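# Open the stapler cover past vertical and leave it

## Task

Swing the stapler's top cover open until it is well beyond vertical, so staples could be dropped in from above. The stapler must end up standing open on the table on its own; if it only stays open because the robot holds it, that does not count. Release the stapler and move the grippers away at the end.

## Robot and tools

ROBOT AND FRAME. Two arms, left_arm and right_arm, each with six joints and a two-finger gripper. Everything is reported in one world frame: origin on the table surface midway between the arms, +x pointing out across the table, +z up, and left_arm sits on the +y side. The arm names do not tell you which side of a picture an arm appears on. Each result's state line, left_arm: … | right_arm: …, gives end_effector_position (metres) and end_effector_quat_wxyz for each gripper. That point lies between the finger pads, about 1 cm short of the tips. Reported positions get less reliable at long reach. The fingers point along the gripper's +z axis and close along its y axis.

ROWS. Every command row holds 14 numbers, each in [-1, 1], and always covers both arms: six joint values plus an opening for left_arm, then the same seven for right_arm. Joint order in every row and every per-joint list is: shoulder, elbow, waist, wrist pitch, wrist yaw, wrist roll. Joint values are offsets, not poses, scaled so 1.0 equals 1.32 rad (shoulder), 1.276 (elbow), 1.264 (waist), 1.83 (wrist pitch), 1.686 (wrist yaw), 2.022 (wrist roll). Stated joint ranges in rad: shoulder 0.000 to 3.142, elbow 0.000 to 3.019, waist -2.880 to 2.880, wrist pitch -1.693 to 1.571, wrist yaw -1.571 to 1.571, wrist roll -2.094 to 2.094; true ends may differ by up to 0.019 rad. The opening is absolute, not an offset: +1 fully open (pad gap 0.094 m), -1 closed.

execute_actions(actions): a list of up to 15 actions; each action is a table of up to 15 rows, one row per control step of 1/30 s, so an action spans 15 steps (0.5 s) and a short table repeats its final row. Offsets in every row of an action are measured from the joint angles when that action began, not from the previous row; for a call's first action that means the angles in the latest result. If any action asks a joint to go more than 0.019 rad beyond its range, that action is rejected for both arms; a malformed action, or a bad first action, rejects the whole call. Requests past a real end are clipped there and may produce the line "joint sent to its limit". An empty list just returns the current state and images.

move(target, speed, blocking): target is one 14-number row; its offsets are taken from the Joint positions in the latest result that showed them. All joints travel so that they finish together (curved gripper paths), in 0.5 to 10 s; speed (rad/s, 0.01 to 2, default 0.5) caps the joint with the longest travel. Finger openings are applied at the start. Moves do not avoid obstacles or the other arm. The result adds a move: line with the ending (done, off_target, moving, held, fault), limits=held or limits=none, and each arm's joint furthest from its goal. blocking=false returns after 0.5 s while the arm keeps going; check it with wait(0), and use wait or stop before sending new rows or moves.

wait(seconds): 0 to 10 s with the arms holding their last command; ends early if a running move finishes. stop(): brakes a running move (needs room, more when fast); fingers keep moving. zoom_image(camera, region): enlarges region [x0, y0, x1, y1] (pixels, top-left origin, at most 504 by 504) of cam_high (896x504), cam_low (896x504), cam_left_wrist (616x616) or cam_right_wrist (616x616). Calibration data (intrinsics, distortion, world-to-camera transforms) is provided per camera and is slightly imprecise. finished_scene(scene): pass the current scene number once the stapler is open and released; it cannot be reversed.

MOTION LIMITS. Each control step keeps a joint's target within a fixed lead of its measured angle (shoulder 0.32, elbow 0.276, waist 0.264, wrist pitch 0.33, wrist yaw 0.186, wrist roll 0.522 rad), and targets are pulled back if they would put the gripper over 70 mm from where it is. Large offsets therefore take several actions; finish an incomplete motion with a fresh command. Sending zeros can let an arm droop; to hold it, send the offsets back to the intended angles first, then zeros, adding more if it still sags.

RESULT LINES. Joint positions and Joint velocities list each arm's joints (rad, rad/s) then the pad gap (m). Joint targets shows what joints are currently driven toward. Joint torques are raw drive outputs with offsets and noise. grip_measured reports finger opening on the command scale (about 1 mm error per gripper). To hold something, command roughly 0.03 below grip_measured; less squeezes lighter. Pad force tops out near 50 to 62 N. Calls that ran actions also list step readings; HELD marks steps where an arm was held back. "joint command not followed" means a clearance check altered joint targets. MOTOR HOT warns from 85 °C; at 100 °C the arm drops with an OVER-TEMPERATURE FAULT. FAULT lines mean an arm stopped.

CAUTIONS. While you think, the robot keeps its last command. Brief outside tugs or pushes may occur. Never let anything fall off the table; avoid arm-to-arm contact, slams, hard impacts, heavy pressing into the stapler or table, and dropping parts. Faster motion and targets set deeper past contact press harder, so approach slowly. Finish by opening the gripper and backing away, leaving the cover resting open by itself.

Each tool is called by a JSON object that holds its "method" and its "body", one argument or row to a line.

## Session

{"method": "execute_actions", "body": {
  "actions": []
}}

Scene clock: 0.00 s.
left_arm: end_effector_position=(+0.5178, +0.3894, +0.2310) grip_measured=+1.000 end_effector_quat_wxyz=(-0.001, +0.442, +0.896, -0.048) | right_arm: end_effector_position=(+0.5389, +0.1723, +0.2147) grip_measured=+1.000 end_effector_quat_wxyz=(+0.732, -0.670, -0.069, +0.100)
Joint names: [shoulder, elbow, waist, wrist pitch, wrist yaw, wrist roll]
Joint positions: left_arm=[ 1.833  1.826  0.069 -1.616  0.08   1.031  0.094] | right_arm=[ 2.221  1.632  0.394  0.875 -1.241 -1.267  0.094]
Joint velocities: left_arm=[-0.005  0.022 -0.005  0.002 -0.051  0.022  0.   ] | right_arm=[-0.024 -0.002 -0.005  0.007  0.007  0.022  0.   ]
Joint torques (N m, as the arm reports them, + toward a larger angle): no reading
Joint targets: left_arm=[1.825 1.857 0.069 -1.616 0.080 1.031] | right_arm=[2.235 1.650 0.394 0.877 -1.241 -1.268]
camera_calibration (this result's frames):
cam_left_wrist: T_world_to_cam=[[-0.793231, -0.60298, 0.0848469, 0.622914], [-0.46543, 0.69024, 0.554025, -0.147031], [-0.392631, 0.39998, -0.828165, 0.362398], [0, 0, 0, 1]] pos_world=[0.567971, 0.332139, 0.328731]
cam_right_wrist: T_world_to_cam=[[0.0452459, -0.0836512, 0.995467, -0.223187], [0.922944, -0.377813, -0.073698, -0.413414], [0.382266, 0.922095, 0.0601108, -0.256245], [0, 0, 0, 1]] pos_world=[0.48961, 0.0614193, 0.20711]

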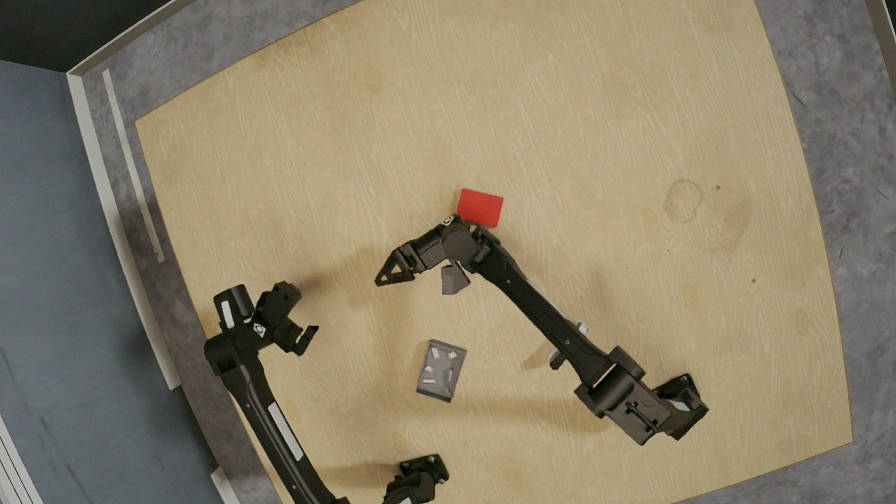

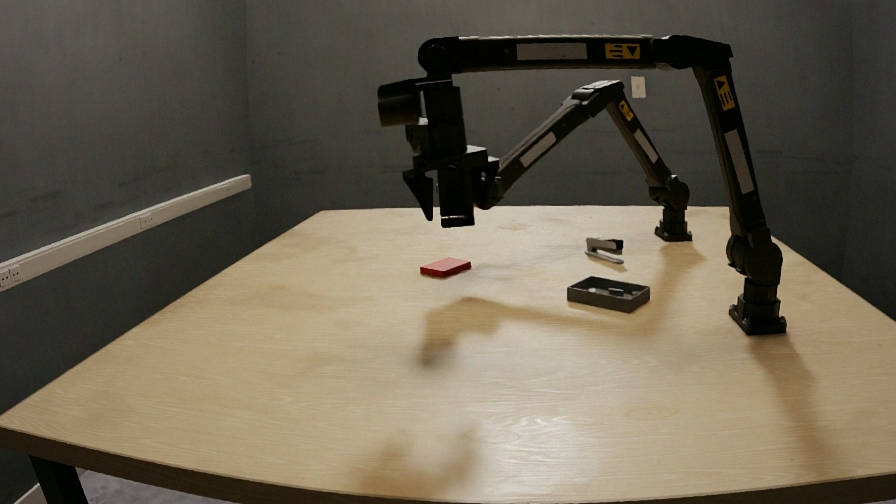

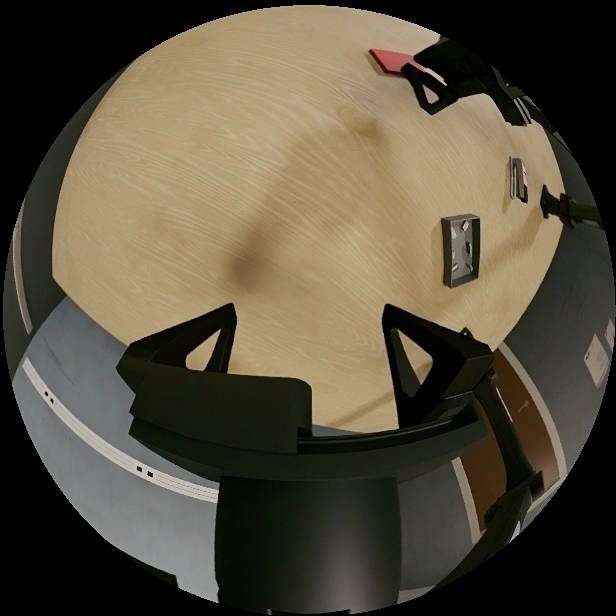

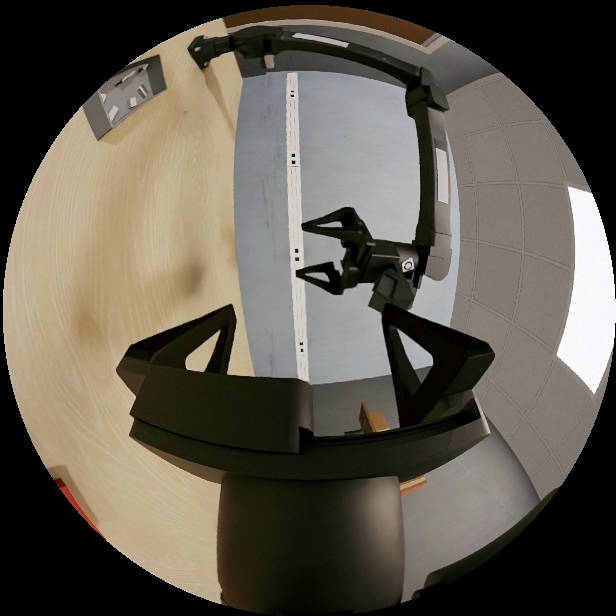

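{"method": "zoom_image", "body": {
  "camera": "cam_low",
  "region": [560, 220, 660, 280]
}}

{"method": "zoom_image", "body": {
  "camera": "cam_high",
  "region": [510, 290, 630, 390]
}}

{"method": "zoom_image", "body": {
  "camera": "cam_left_wrist",
  "region": [470, 130, 570, 230]
}}

Region (560, 220, 660, 280) of cam_low's 896x504 image, scaled by 5.040, with more detail than that image has; it fills the top 302 rows of this view, and the rest is white.

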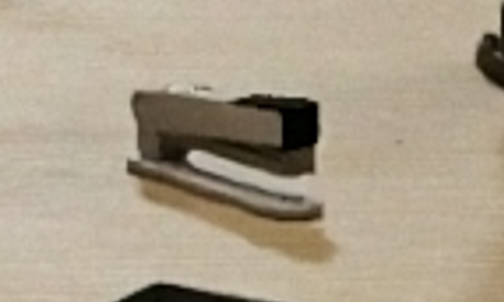

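Region (510, 290, 630, 390) of cam_high's 896x504 image, scaled by 4.200, with more detail than that image has.

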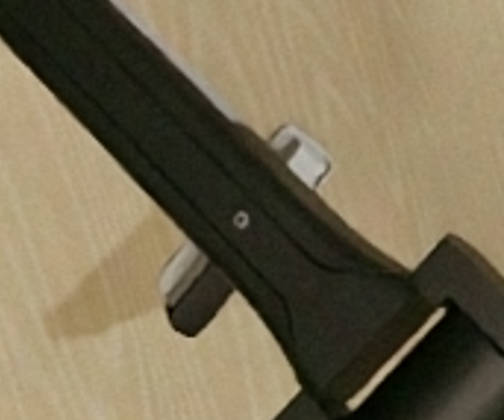

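Region (470, 130, 570, 230) of cam_left_wrist's 616x616 image, scaled by 5.040, with more detail than that image has.

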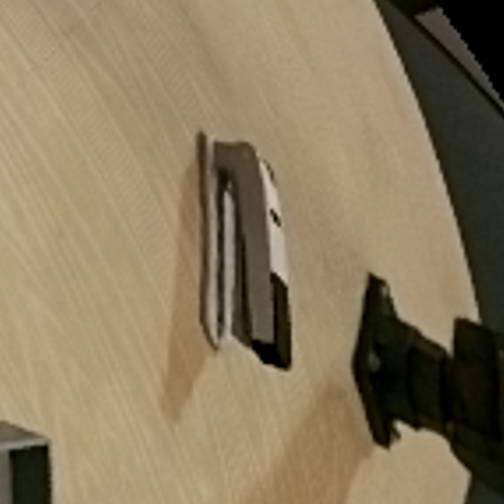

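{"method": "move", "body": {
  "target": [-0.3144,-0.9365,-0.198,0.98,-0.1775,-0.593,1,-0.803,-0.5086,-0.027,-0.82,0.5318,0.94,1],
  "speed": 1.5
}}

Scene clock: 93.53 s.
left_arm: end_effector_position=(+0.4631, +0.3146, +0.0964) grip_measured=+1.000 end_effector_quat_wxyz=(+0.454, -0.062, +0.888, +0.033) | right_arm: end_effector_position=(+0.3699, -0.0697, +0.2787) grip_measured=+1.000 end_effector_quat_wxyz=(+0.232, -0.024, +0.910, +0.342)
Joint names: [shoulder, elbow, waist, wrist pitch, wrist yaw, wrist roll]
Joint positions: left_arm=[ 1.433  0.636 -0.17   0.154 -0.217 -0.156  0.094] | right_arm=[ 1.151  0.992  0.368 -0.617 -0.348  0.625  0.094]
Joint velocities: left_arm=[-0.005 -0.007 -0.015 -0.002  0.066 -0.022  0.   ] | right_arm=[-0.005 -0.017  0.015 -0.017  0.037  0.022  0.   ]
Joint torques (N m, as the arm reports them, + toward a larger angle): left_arm=[-11.68   6.34  -0.05   2.17  -0.23  -0.07] | right_arm=[-9.49 10.31 -0.03  1.2  -0.03  0.04]
Joint targets: left_arm=[1.418 0.631 -0.181 0.177 -0.219 -0.168] | right_arm=[1.161 0.983 0.360 -0.625 -0.344 0.633]
move: off_target (left_arm); limits=none; left_arm: farthest joint: the wrist pitch, 0.024 radians from its target (1.794 radians at the start); right_arm: farthest joint: the shoulder, 0.010 radians from its target (1.060 radians at the start)
camera_calibration (this result's frames):
cam_left_wrist: T_world_to_cam=[[0.138679, -0.99032, -0.00580009, 0.244894], [-0.942291, -0.130147, -0.308462, 0.515747], [0.304722, 0.0482428, -0.951219, 0.0589507], [0, 0, 0, 1]] pos_world=[0.434059, 0.306802, 0.216584]
cam_right_wrist: T_world_to_cam=[[0.209616, -0.766539, -0.607025, 0.0387348], [-0.958085, -0.285008, 0.0290589, 0.329386], [-0.195282, 0.57549, -0.794151, 0.455199], [0, 0, 0, 1]] pos_world=[0.396353, -0.138393, 0.375439]

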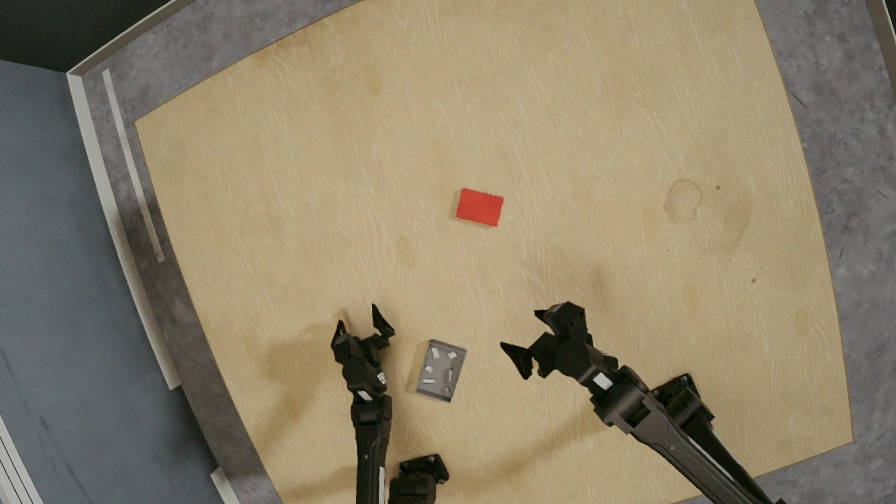

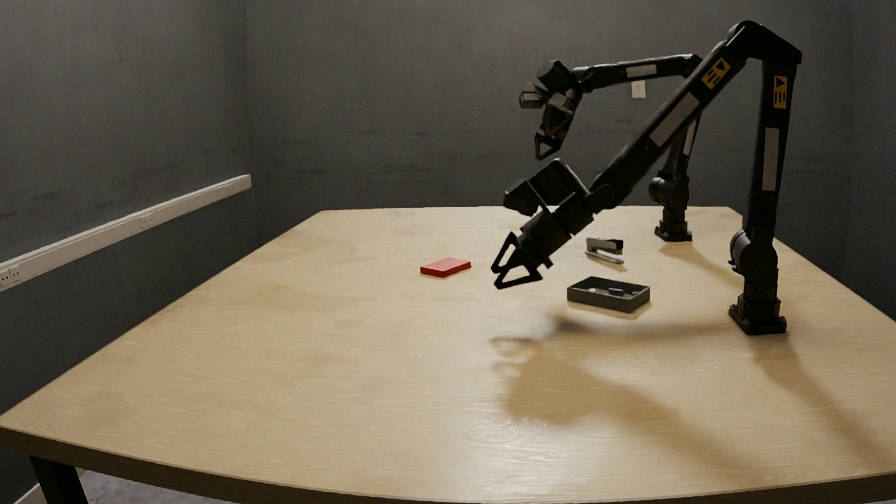

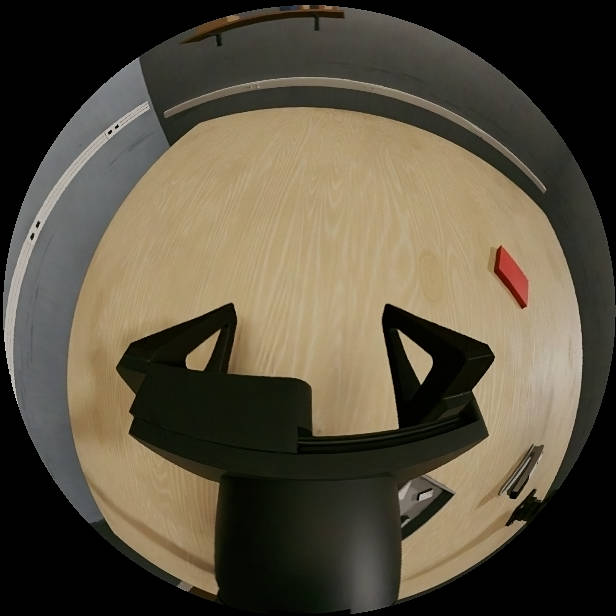

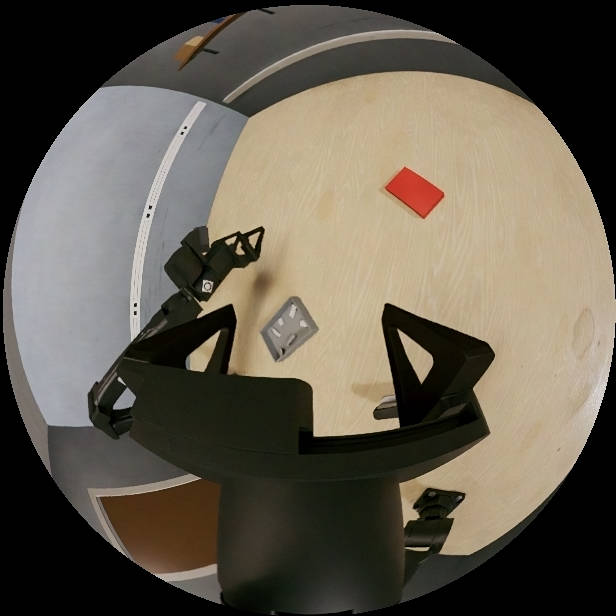

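{"method": "execute_actions", "body": {
  "actions": []
}}

Scene clock: 103.63 s.
left_arm: end_effector_position=(+0.4631, +0.3146, +0.0964) grip_measured=+1.000 end_effector_quat_wxyz=(+0.454, -0.062, +0.888, +0.033) | right_arm: end_effector_position=(+0.3699, -0.0697, +0.2787) grip_measured=+1.000 end_effector_quat_wxyz=(+0.232, -0.024, +0.910, +0.342)
Joint names: [shoulder, elbow, waist, wrist pitch, wrist yaw, wrist roll]
Joint positions: left_arm=[ 1.433  0.636 -0.17   0.154 -0.217 -0.157  0.094] | right_arm=[ 1.151  0.992  0.368 -0.617 -0.348  0.625  0.094]
Joint velocities: left_arm=[-0.015 -0.017 -0.005 -0.002 -0.007 -0.007  0.   ] | right_arm=[ 0.015 -0.007 -0.015 -0.002 -0.022  0.022  0.   ]
Joint torques (N m, as the arm reports them, + toward a larger angle): left_arm=[-11.53   6.28  -0.35   2.31  -0.22  -0.05] | right_arm=[-9.42 10.33 -0.04  1.2  -0.03  0.06]
Joint targets: left_arm=[1.418 0.631 -0.181 0.177 -0.219 -0.168] | right_arm=[1.161 0.983 0.360 -0.625 -0.344 0.634]
camera_calibration (this result's frames):
cam_left_wrist: T_world_to_cam=[[0.138901, -0.990291, -0.005491, 0.244752], [-0.942249, -0.130452, -0.308464, 0.515823], [0.304753, 0.0480198, -0.95122, 0.0590067], [0, 0, 0, 1]] pos_world=[0.434055, 0.306832, 0.216585]
cam_right_wrist: T_world_to_cam=[[0.208938, -0.766455, -0.607364, 0.039086], [-0.958214, -0.284536, 0.0294335, 0.329362], [-0.195376, 0.575835, -0.793878, 0.455182], [0, 0, 0, 1]] pos_world=[0.396365, -0.138437, 0.375405]

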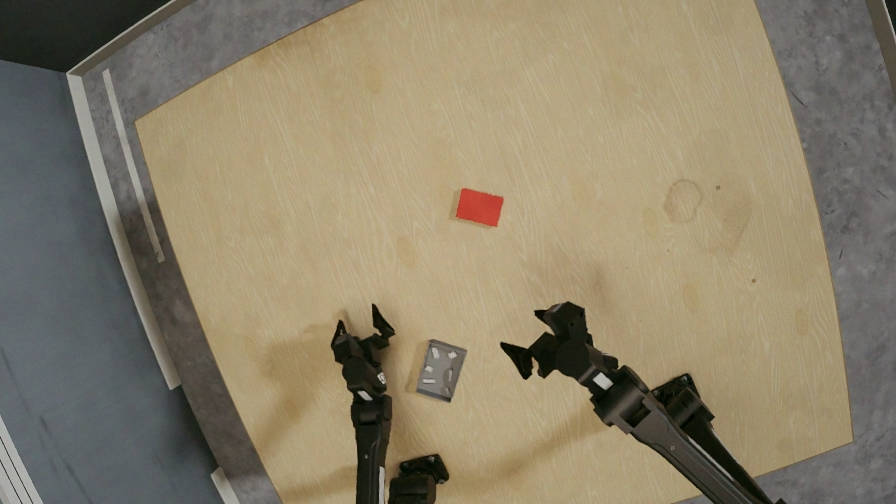

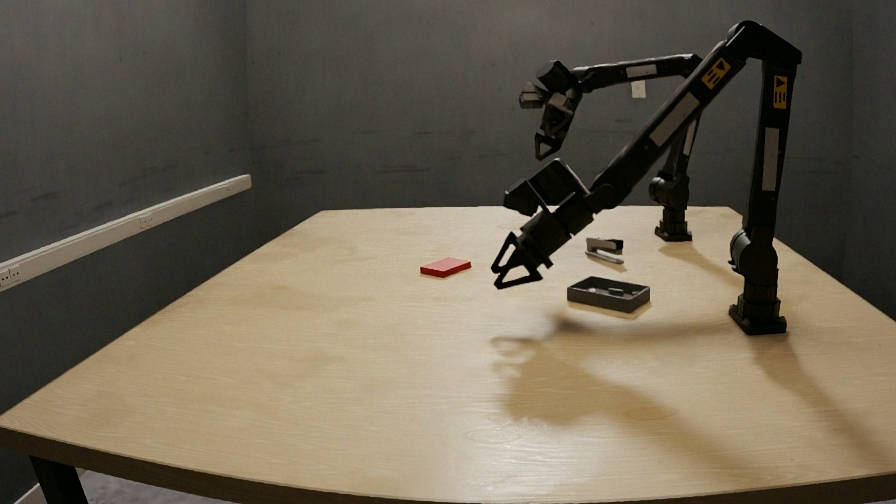

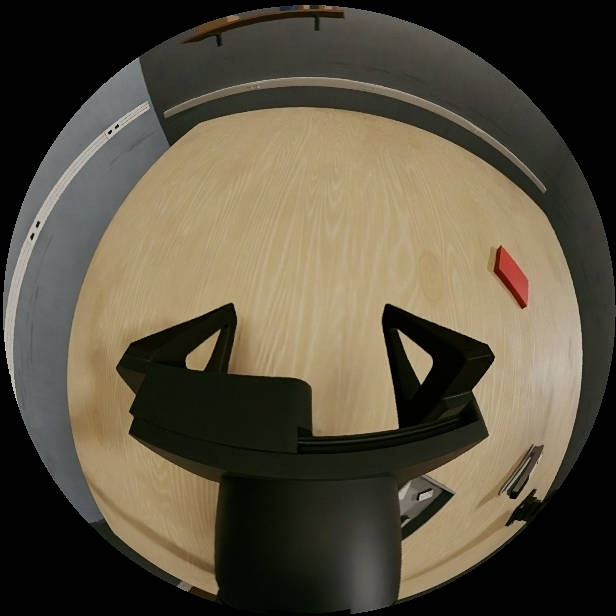

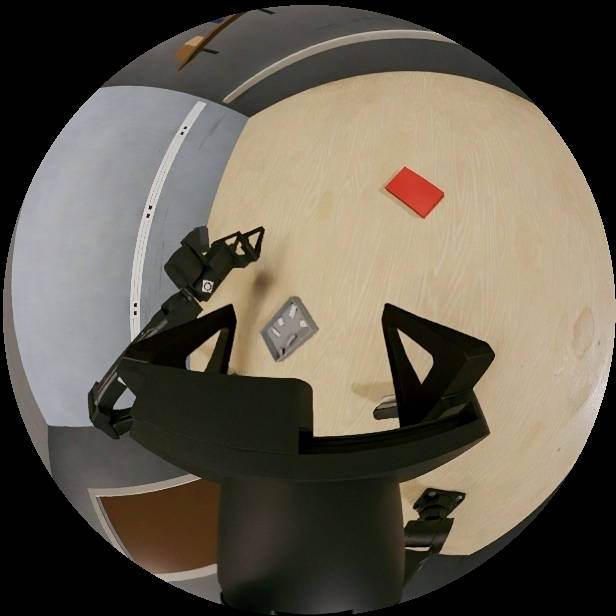

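{"method": "move", "body": {
  "target": [-0.011,-0.004,-0.8457,0.0126,-0.001,-0.005,1, 0.038,-0.007,-0.006,-0.4464,0.002,0.4105,1],
  "speed": 1.2
}}

Scene clock: 113.83 s.
left_arm: end_effector_position=(+0.1769, -0.1101, +0.0964) grip_measured=+1.000 end_effector_quat_wxyz=(+0.406, +0.403, +0.794, -0.204) | right_arm: end_effector_position=(+0.2237, -0.1554, +0.2001) grip_measured=+1.000 end_effector_quat_wxyz=(-0.156, +0.439, +0.881, +0.078)
Joint names: [shoulder, elbow, waist, wrist pitch, wrist yaw, wrist roll]
Joint positions: left_arm=[ 1.433  0.636 -1.248  0.154 -0.218 -0.157  0.094] | right_arm=[ 1.179  0.992  0.368 -1.426 -0.348  1.447  0.094]
Joint velocities: left_arm=[-0.005  0.002 -0.005 -0.002 -0.022 -0.051  0.   ] | right_arm=[-0.015  0.017 -0.005 -0.017 -0.11  -0.037  0.   ]
Joint torques (N m, as the arm reports them, + toward a larger angle): left_arm=[-11.44   6.26   1.4    2.22  -0.18  -0.02] | right_arm=[-7.05  8.97  0.03 -0.13 -0.08  0.14]
Joint targets: left_arm=[1.419 0.631 -1.239 0.177 -0.219 -0.167] | right_arm=[1.201 0.983 0.361 -1.434 -0.344 1.455]
move: off_target (left_arm, right_arm); limits=none; left_arm: farthest joint: the wrist pitch, 0.023 radians from its target (0.023 radians at the start); right_arm: farthest joint: the shoulder, 0.022 radians from its target (0.051 radians at the start)
camera_calibration (this result's frames):
cam_left_wrist: T_world_to_cam=[[-0.80682, -0.59077, -0.00571186, 0.0751912], [-0.560537, 0.768514, -0.308521, 0.222291], [0.186654, -0.245719, -0.9512, 0.155152], [0, 0, 0, 1]] pos_world=[0.156308, -0.0882891, 0.216591]
cam_right_wrist: T_world_to_cam=[[-0.793278, -0.608856, -0.00211775, 0.0837791], [-0.340292, 0.440477, 0.830772, -0.0187125], [-0.504887, 0.659754, -0.556609, 0.448385], [0, 0, 0, 1]] pos_world=[0.286476, -0.236572, 0.265299]

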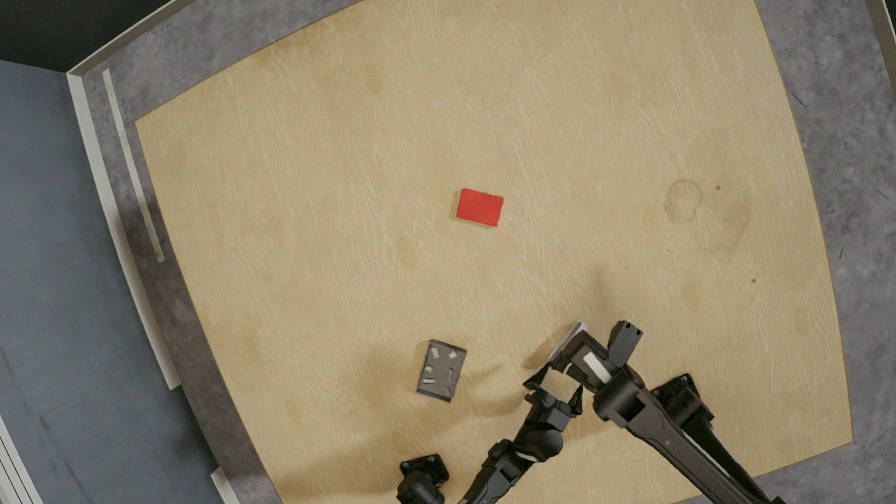

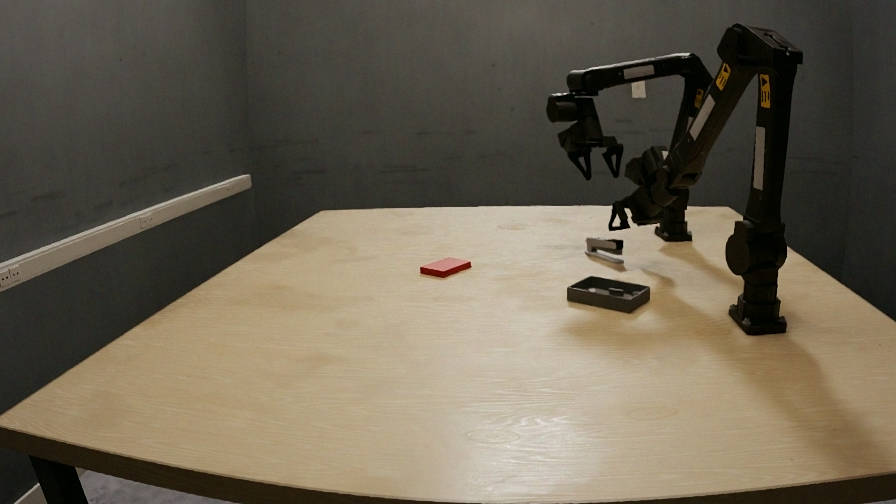

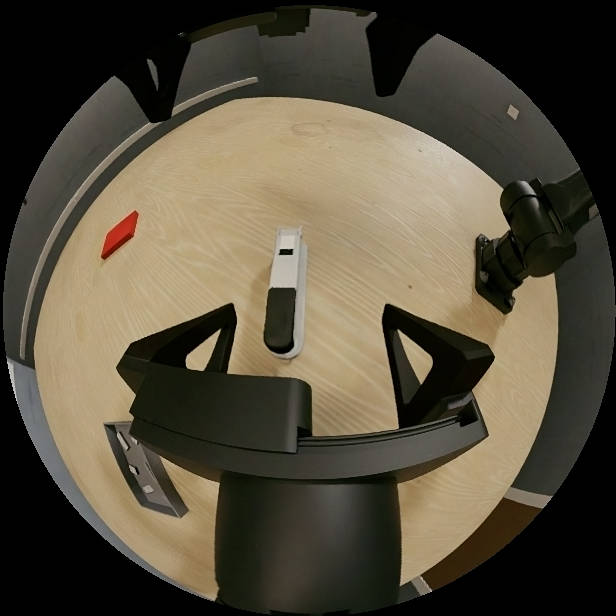

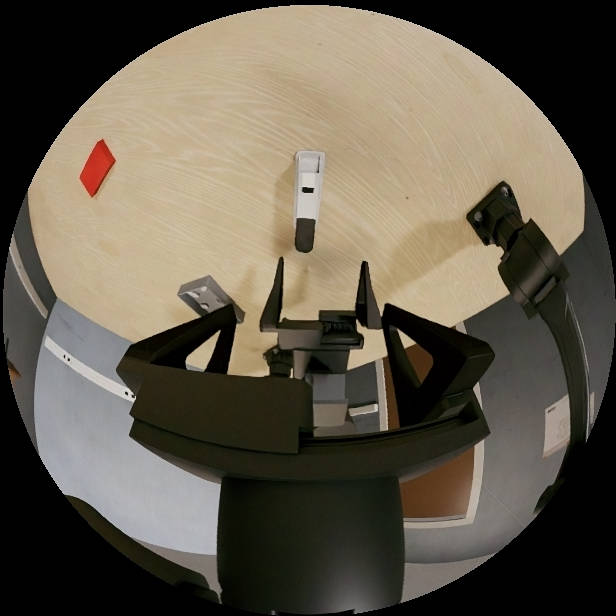

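{"method": "zoom_image", "body": {
  "camera": "cam_right_wrist",
  "region": [240, 130, 380, 270]
}}

{"method": "zoom_image", "body": {
  "camera": "cam_left_wrist",
  "region": [210, 215, 370, 375]
}}

Region (240, 130, 380, 270) of cam_right_wrist's 616x616 image, scaled by 3.600, with more detail than that image has.

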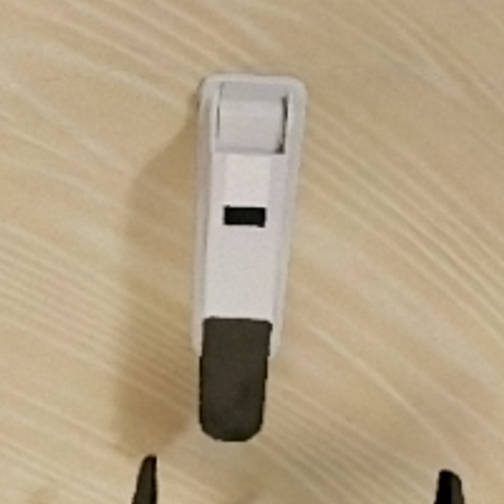

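Region (210, 215, 370, 375) of cam_left_wrist's 616x616 image, scaled by 3.150, with more detail than that image has.

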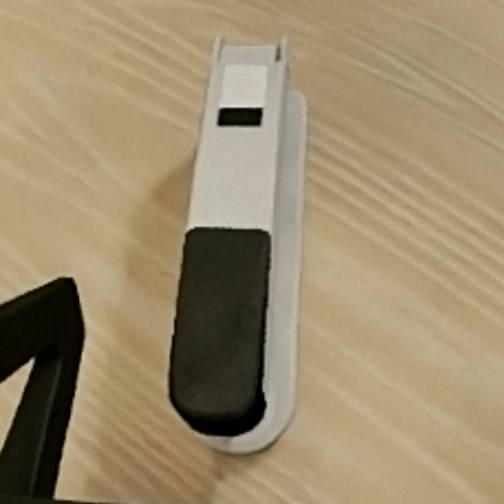

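{"method": "move", "body": {
  "target": [0.1765,-0.0404,0.0696,0.1813,0.051,0.0346,1, 0.0841,-0.194,0.1028,0.2181,-0.0027,0.0959,1],
  "speed": 0.4
}}

Scene clock: 200.60 s.
left_arm: end_effector_position=(+0.2022, -0.1070, +0.0243) grip_measured=+1.000 end_effector_quat_wxyz=(+0.410, +0.409, +0.786, -0.216) | right_arm: end_effector_position=(+0.1995, -0.1258, +0.0856) grip_measured=+1.000 end_effector_quat_wxyz=(-0.156, +0.462, +0.870, +0.077)
Joint names: [shoulder, elbow, waist, wrist pitch, wrist yaw, wrist roll]
Joint positions: left_arm=[ 1.665  0.59  -1.171  0.462 -0.134 -0.098  0.094] | right_arm=[ 1.274  0.749  0.491 -1.036 -0.349  1.632  0.094]
Joint velocities: left_arm=[ 0.005  0.002 -0.015 -0.007 -0.022  0.022  0.   ] | right_arm=[ 0.005  0.002 -0.015 -0.007 -0.037 -0.007  0.   ]
Joint torques (N m, as the arm reports them, + toward a larger angle): left_arm=[-11.63   4.47   1.4    2.26   0.04   0.18] | right_arm=[-7.84  8.21  1.15  0.56 -0.36  0.14]
Joint targets: left_arm=[1.666 0.584 -1.160 0.485 -0.132 -0.087] | right_arm=[1.290 0.744 0.498 -1.027 -0.352 1.641]
move: off_target (left_arm); limits=none; left_arm: farthest joint: the wrist pitch, 0.024 radians from its target (0.332 radians at the start); right_arm: farthest joint: the shoulder, 0.016 radians from its target (0.111 radians at the start)
camera_calibration (this result's frames):
cam_left_wrist: T_world_to_cam=[[-0.821103, -0.570778, 0.00138848, 0.101895], [-0.539824, 0.77578, -0.326735, 0.208873], [0.185416, -0.269032, -0.945115, 0.0802872], [0, 0, 0, 1]] pos_world=[0.181535, -0.0822798, 0.143985]
cam_right_wrist: T_world_to_cam=[[-0.823265, -0.56759, 0.00870144, 0.0926506], [-0.310422, 0.462981, 0.830233, 0.0520614], [-0.475261, 0.680801, -0.557348, 0.349703], [0, 0, 0, 1]] pos_world=[0.258637, -0.209594, 0.150877]

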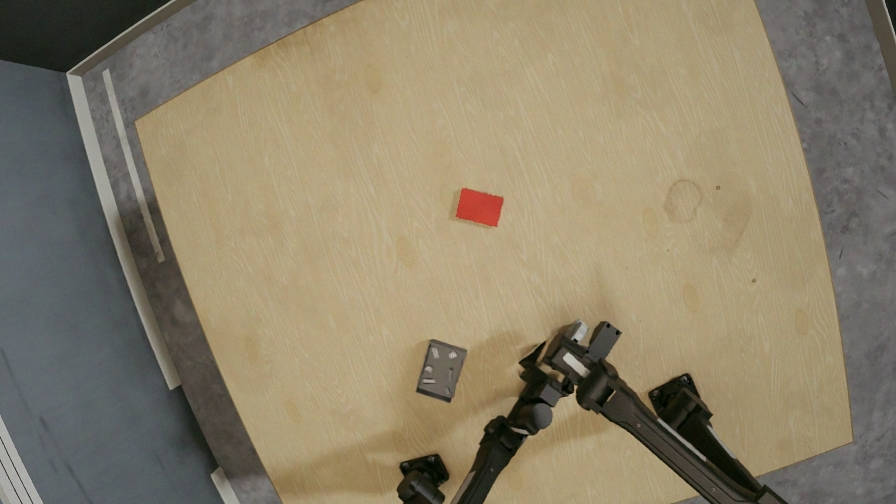

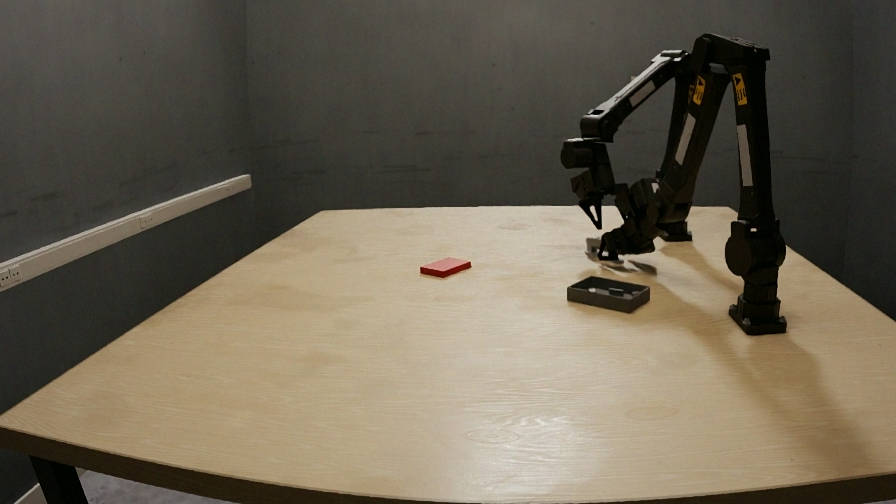

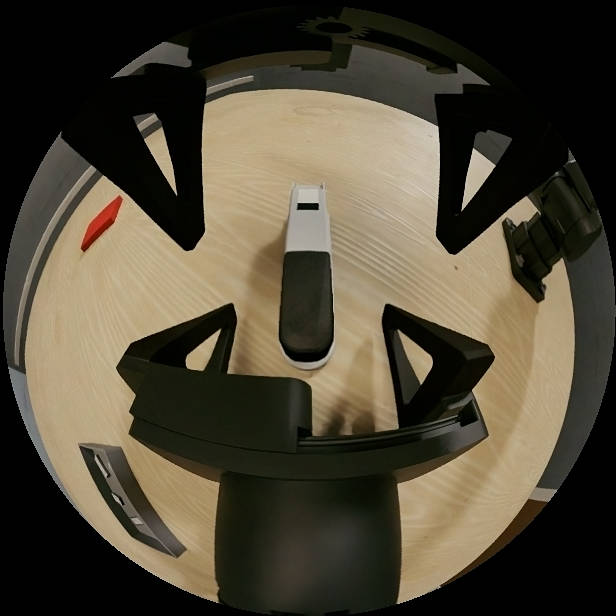

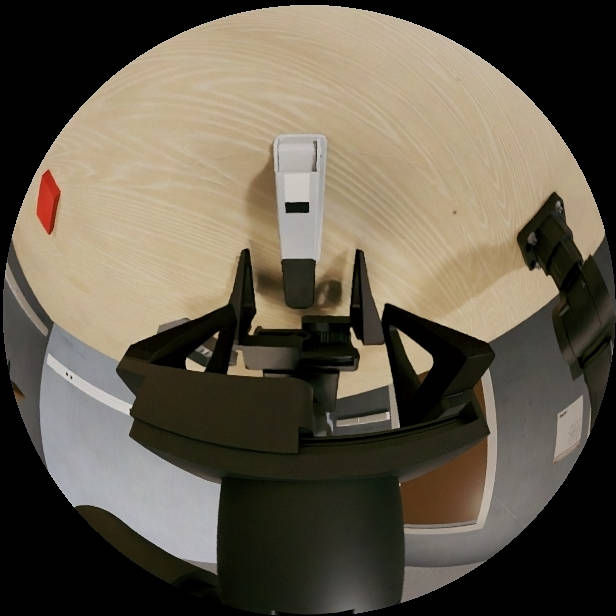

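{"method": "zoom_image", "body": {
  "camera": "cam_right_wrist",
  "region": [210, 120, 410, 340]
}}

{"method": "zoom_image", "body": {
  "camera": "cam_left_wrist",
  "region": [210, 170, 410, 390]
}}

Region (210, 120, 410, 340) of cam_right_wrist's 616x616 image, scaled by 2.291, with more detail than that image has; it fills the left 458 columns of this view, and the rest is white.

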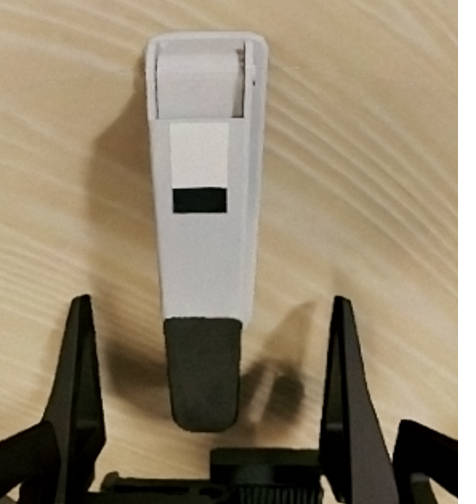

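Region (210, 170, 410, 390) of cam_left_wrist's 616x616 image, scaled by 2.291, with more detail than that image has; it fills the left 458 columns of this view, and the rest is white.

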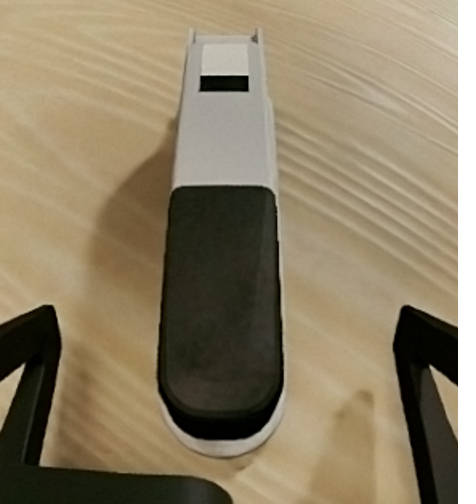

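{"method": "move", "body": {
  "target": [0.0103,-0.0047,0.0111,0.0126,0.0012,0.0054,0.06, 0.091,-0.053,0.0066,0.1022,-0.0018,0.0058,-0.15],
  "speed": 0.2
}}

Scene clock: 235.10 s.
left_arm: end_effector_position=(+0.2023, -0.1062, +0.0212) grip_measured=+0.062 end_effector_quat_wxyz=(+0.408, +0.410, +0.787, -0.214) | right_arm: end_effector_position=(+0.2055, -0.1212, +0.0376) grip_measured=-0.148 end_effector_quat_wxyz=(-0.153, +0.462, +0.869, +0.084)
Joint names: [shoulder, elbow, waist, wrist pitch, wrist yaw, wrist roll]
Joint positions: left_arm=[ 1.672  0.59  -1.17   0.462 -0.134 -0.098  0.05 ] | right_arm=[ 1.375  0.689  0.491 -0.858 -0.349  1.636  0.04 ]
Joint velocities: left_arm=[-0.005  0.002 -0.015  0.017  0.007 -0.022  0.001] | right_arm=[ 0.005 -0.002 -0.015 -0.002 -0.022  0.007  0.001]
Joint torques (N m, as the arm reports them, + toward a larger angle): left_arm=[-11.01   4.38   1.61   2.21   0.04   0.16] | right_arm=[-8.64  7.2   1.34  0.59 -0.36  0.12]
Joint targets: left_arm=[1.679 0.584 -1.157 0.485 -0.132 -0.087] | right_arm=[1.394 0.682 0.500 -0.849 -0.352 1.644]
move: off_target (left_arm); limits=none; left_arm: farthest joint: the wrist pitch, 0.023 radians from its target (0.023 radians at the start); right_arm: farthest joint: the shoulder, 0.019 radians from its target (0.120 radians at the start)
camera_calibration (this result's frames):
cam_left_wrist: T_world_to_cam=[[-0.820791, -0.571229, 0.0000109056, 0.102316], [-0.541063, 0.77744, -0.320683, 0.207537], [0.183175, -0.263219, -0.947187, 0.0786428], [0, 0, 0, 1]] pos_world=[0.181866, -0.0822014, 0.141042]
cam_right_wrist: T_world_to_cam=[[-0.825105, -0.564942, -0.00650406, 0.101834], [-0.318952, 0.45627, 0.830715, 0.092579], [-0.466338, 0.687501, -0.55666, 0.321626], [0, 0, 0, 1]] pos_world=[0.263539, -0.205829, 0.102792]

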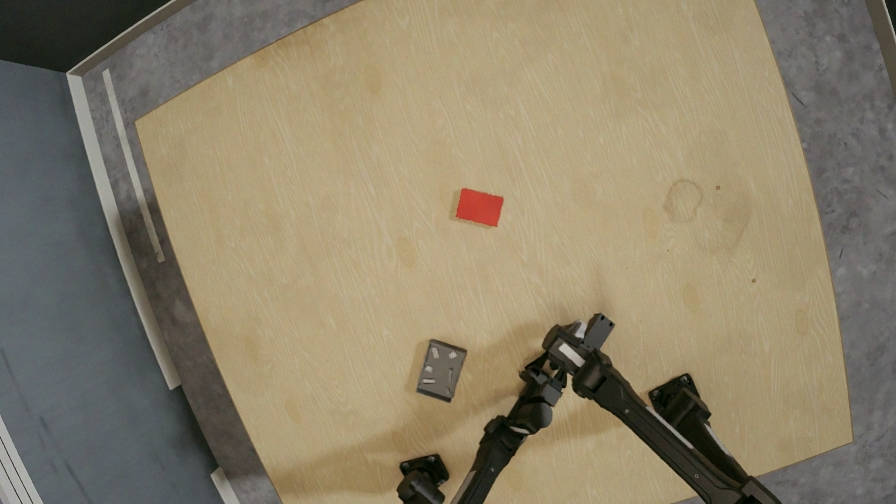

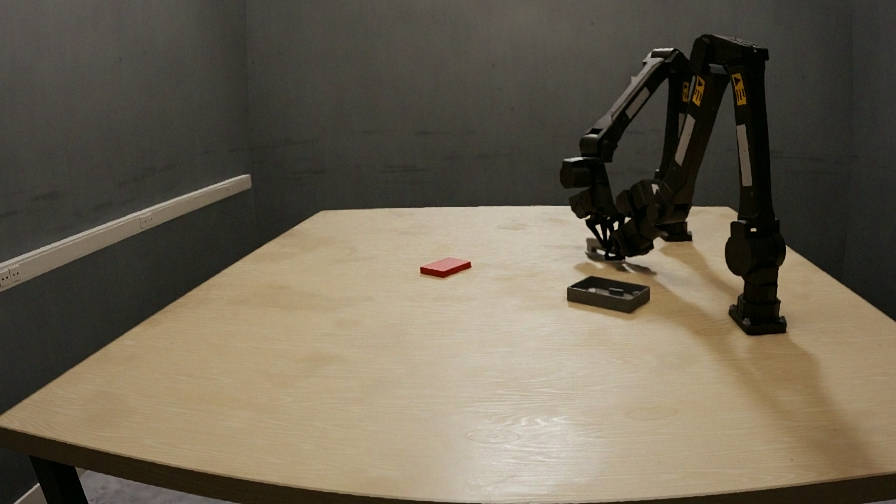

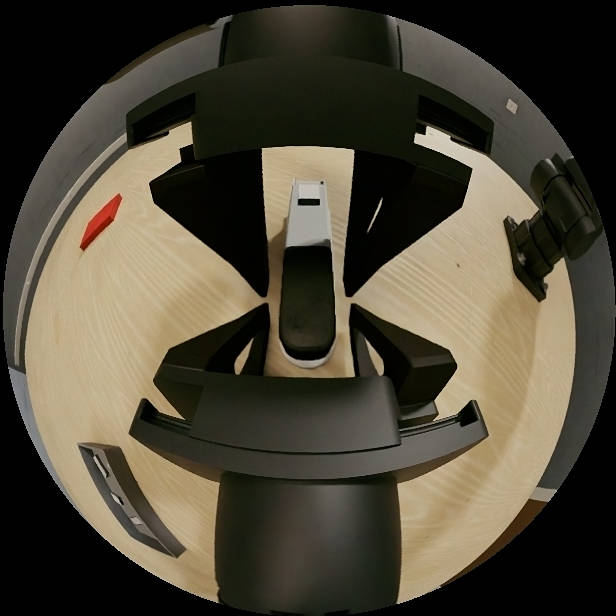

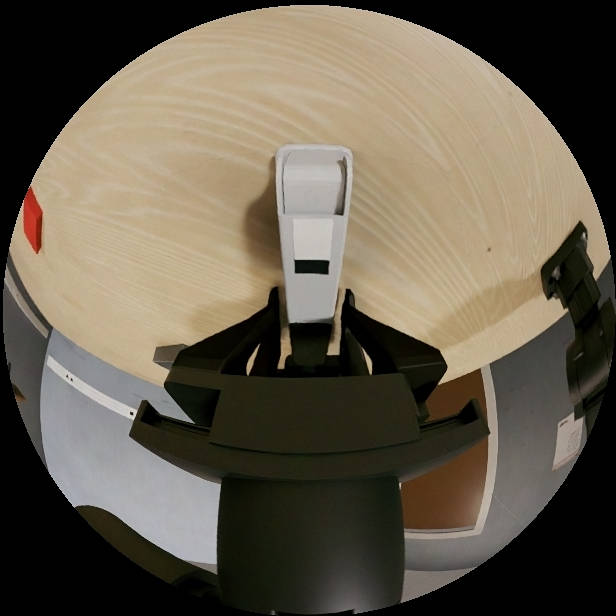

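{"method": "zoom_image", "body": {
  "camera": "cam_right_wrist",
  "region": [240, 200, 380, 380]
}}

{"method": "zoom_image", "body": {
  "camera": "cam_left_wrist",
  "region": [230, 220, 390, 380]
}}

Region (240, 200, 380, 380) of cam_right_wrist's 616x616 image, scaled by 2.800, with more detail than that image has.

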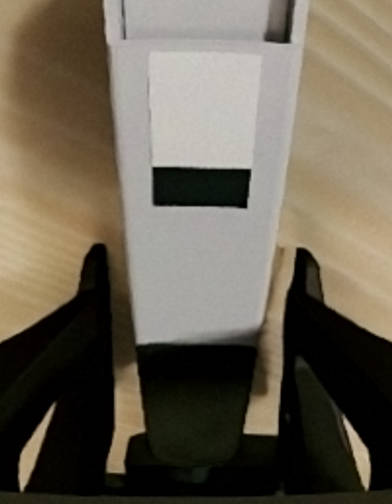

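Region (230, 220, 390, 380) of cam_left_wrist's 616x616 image, scaled by 3.150, with more detail than that image has.

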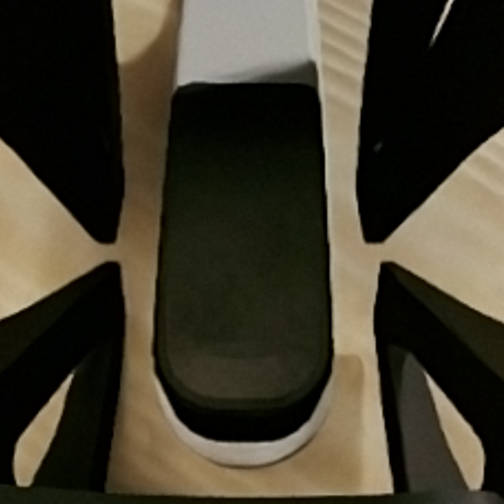

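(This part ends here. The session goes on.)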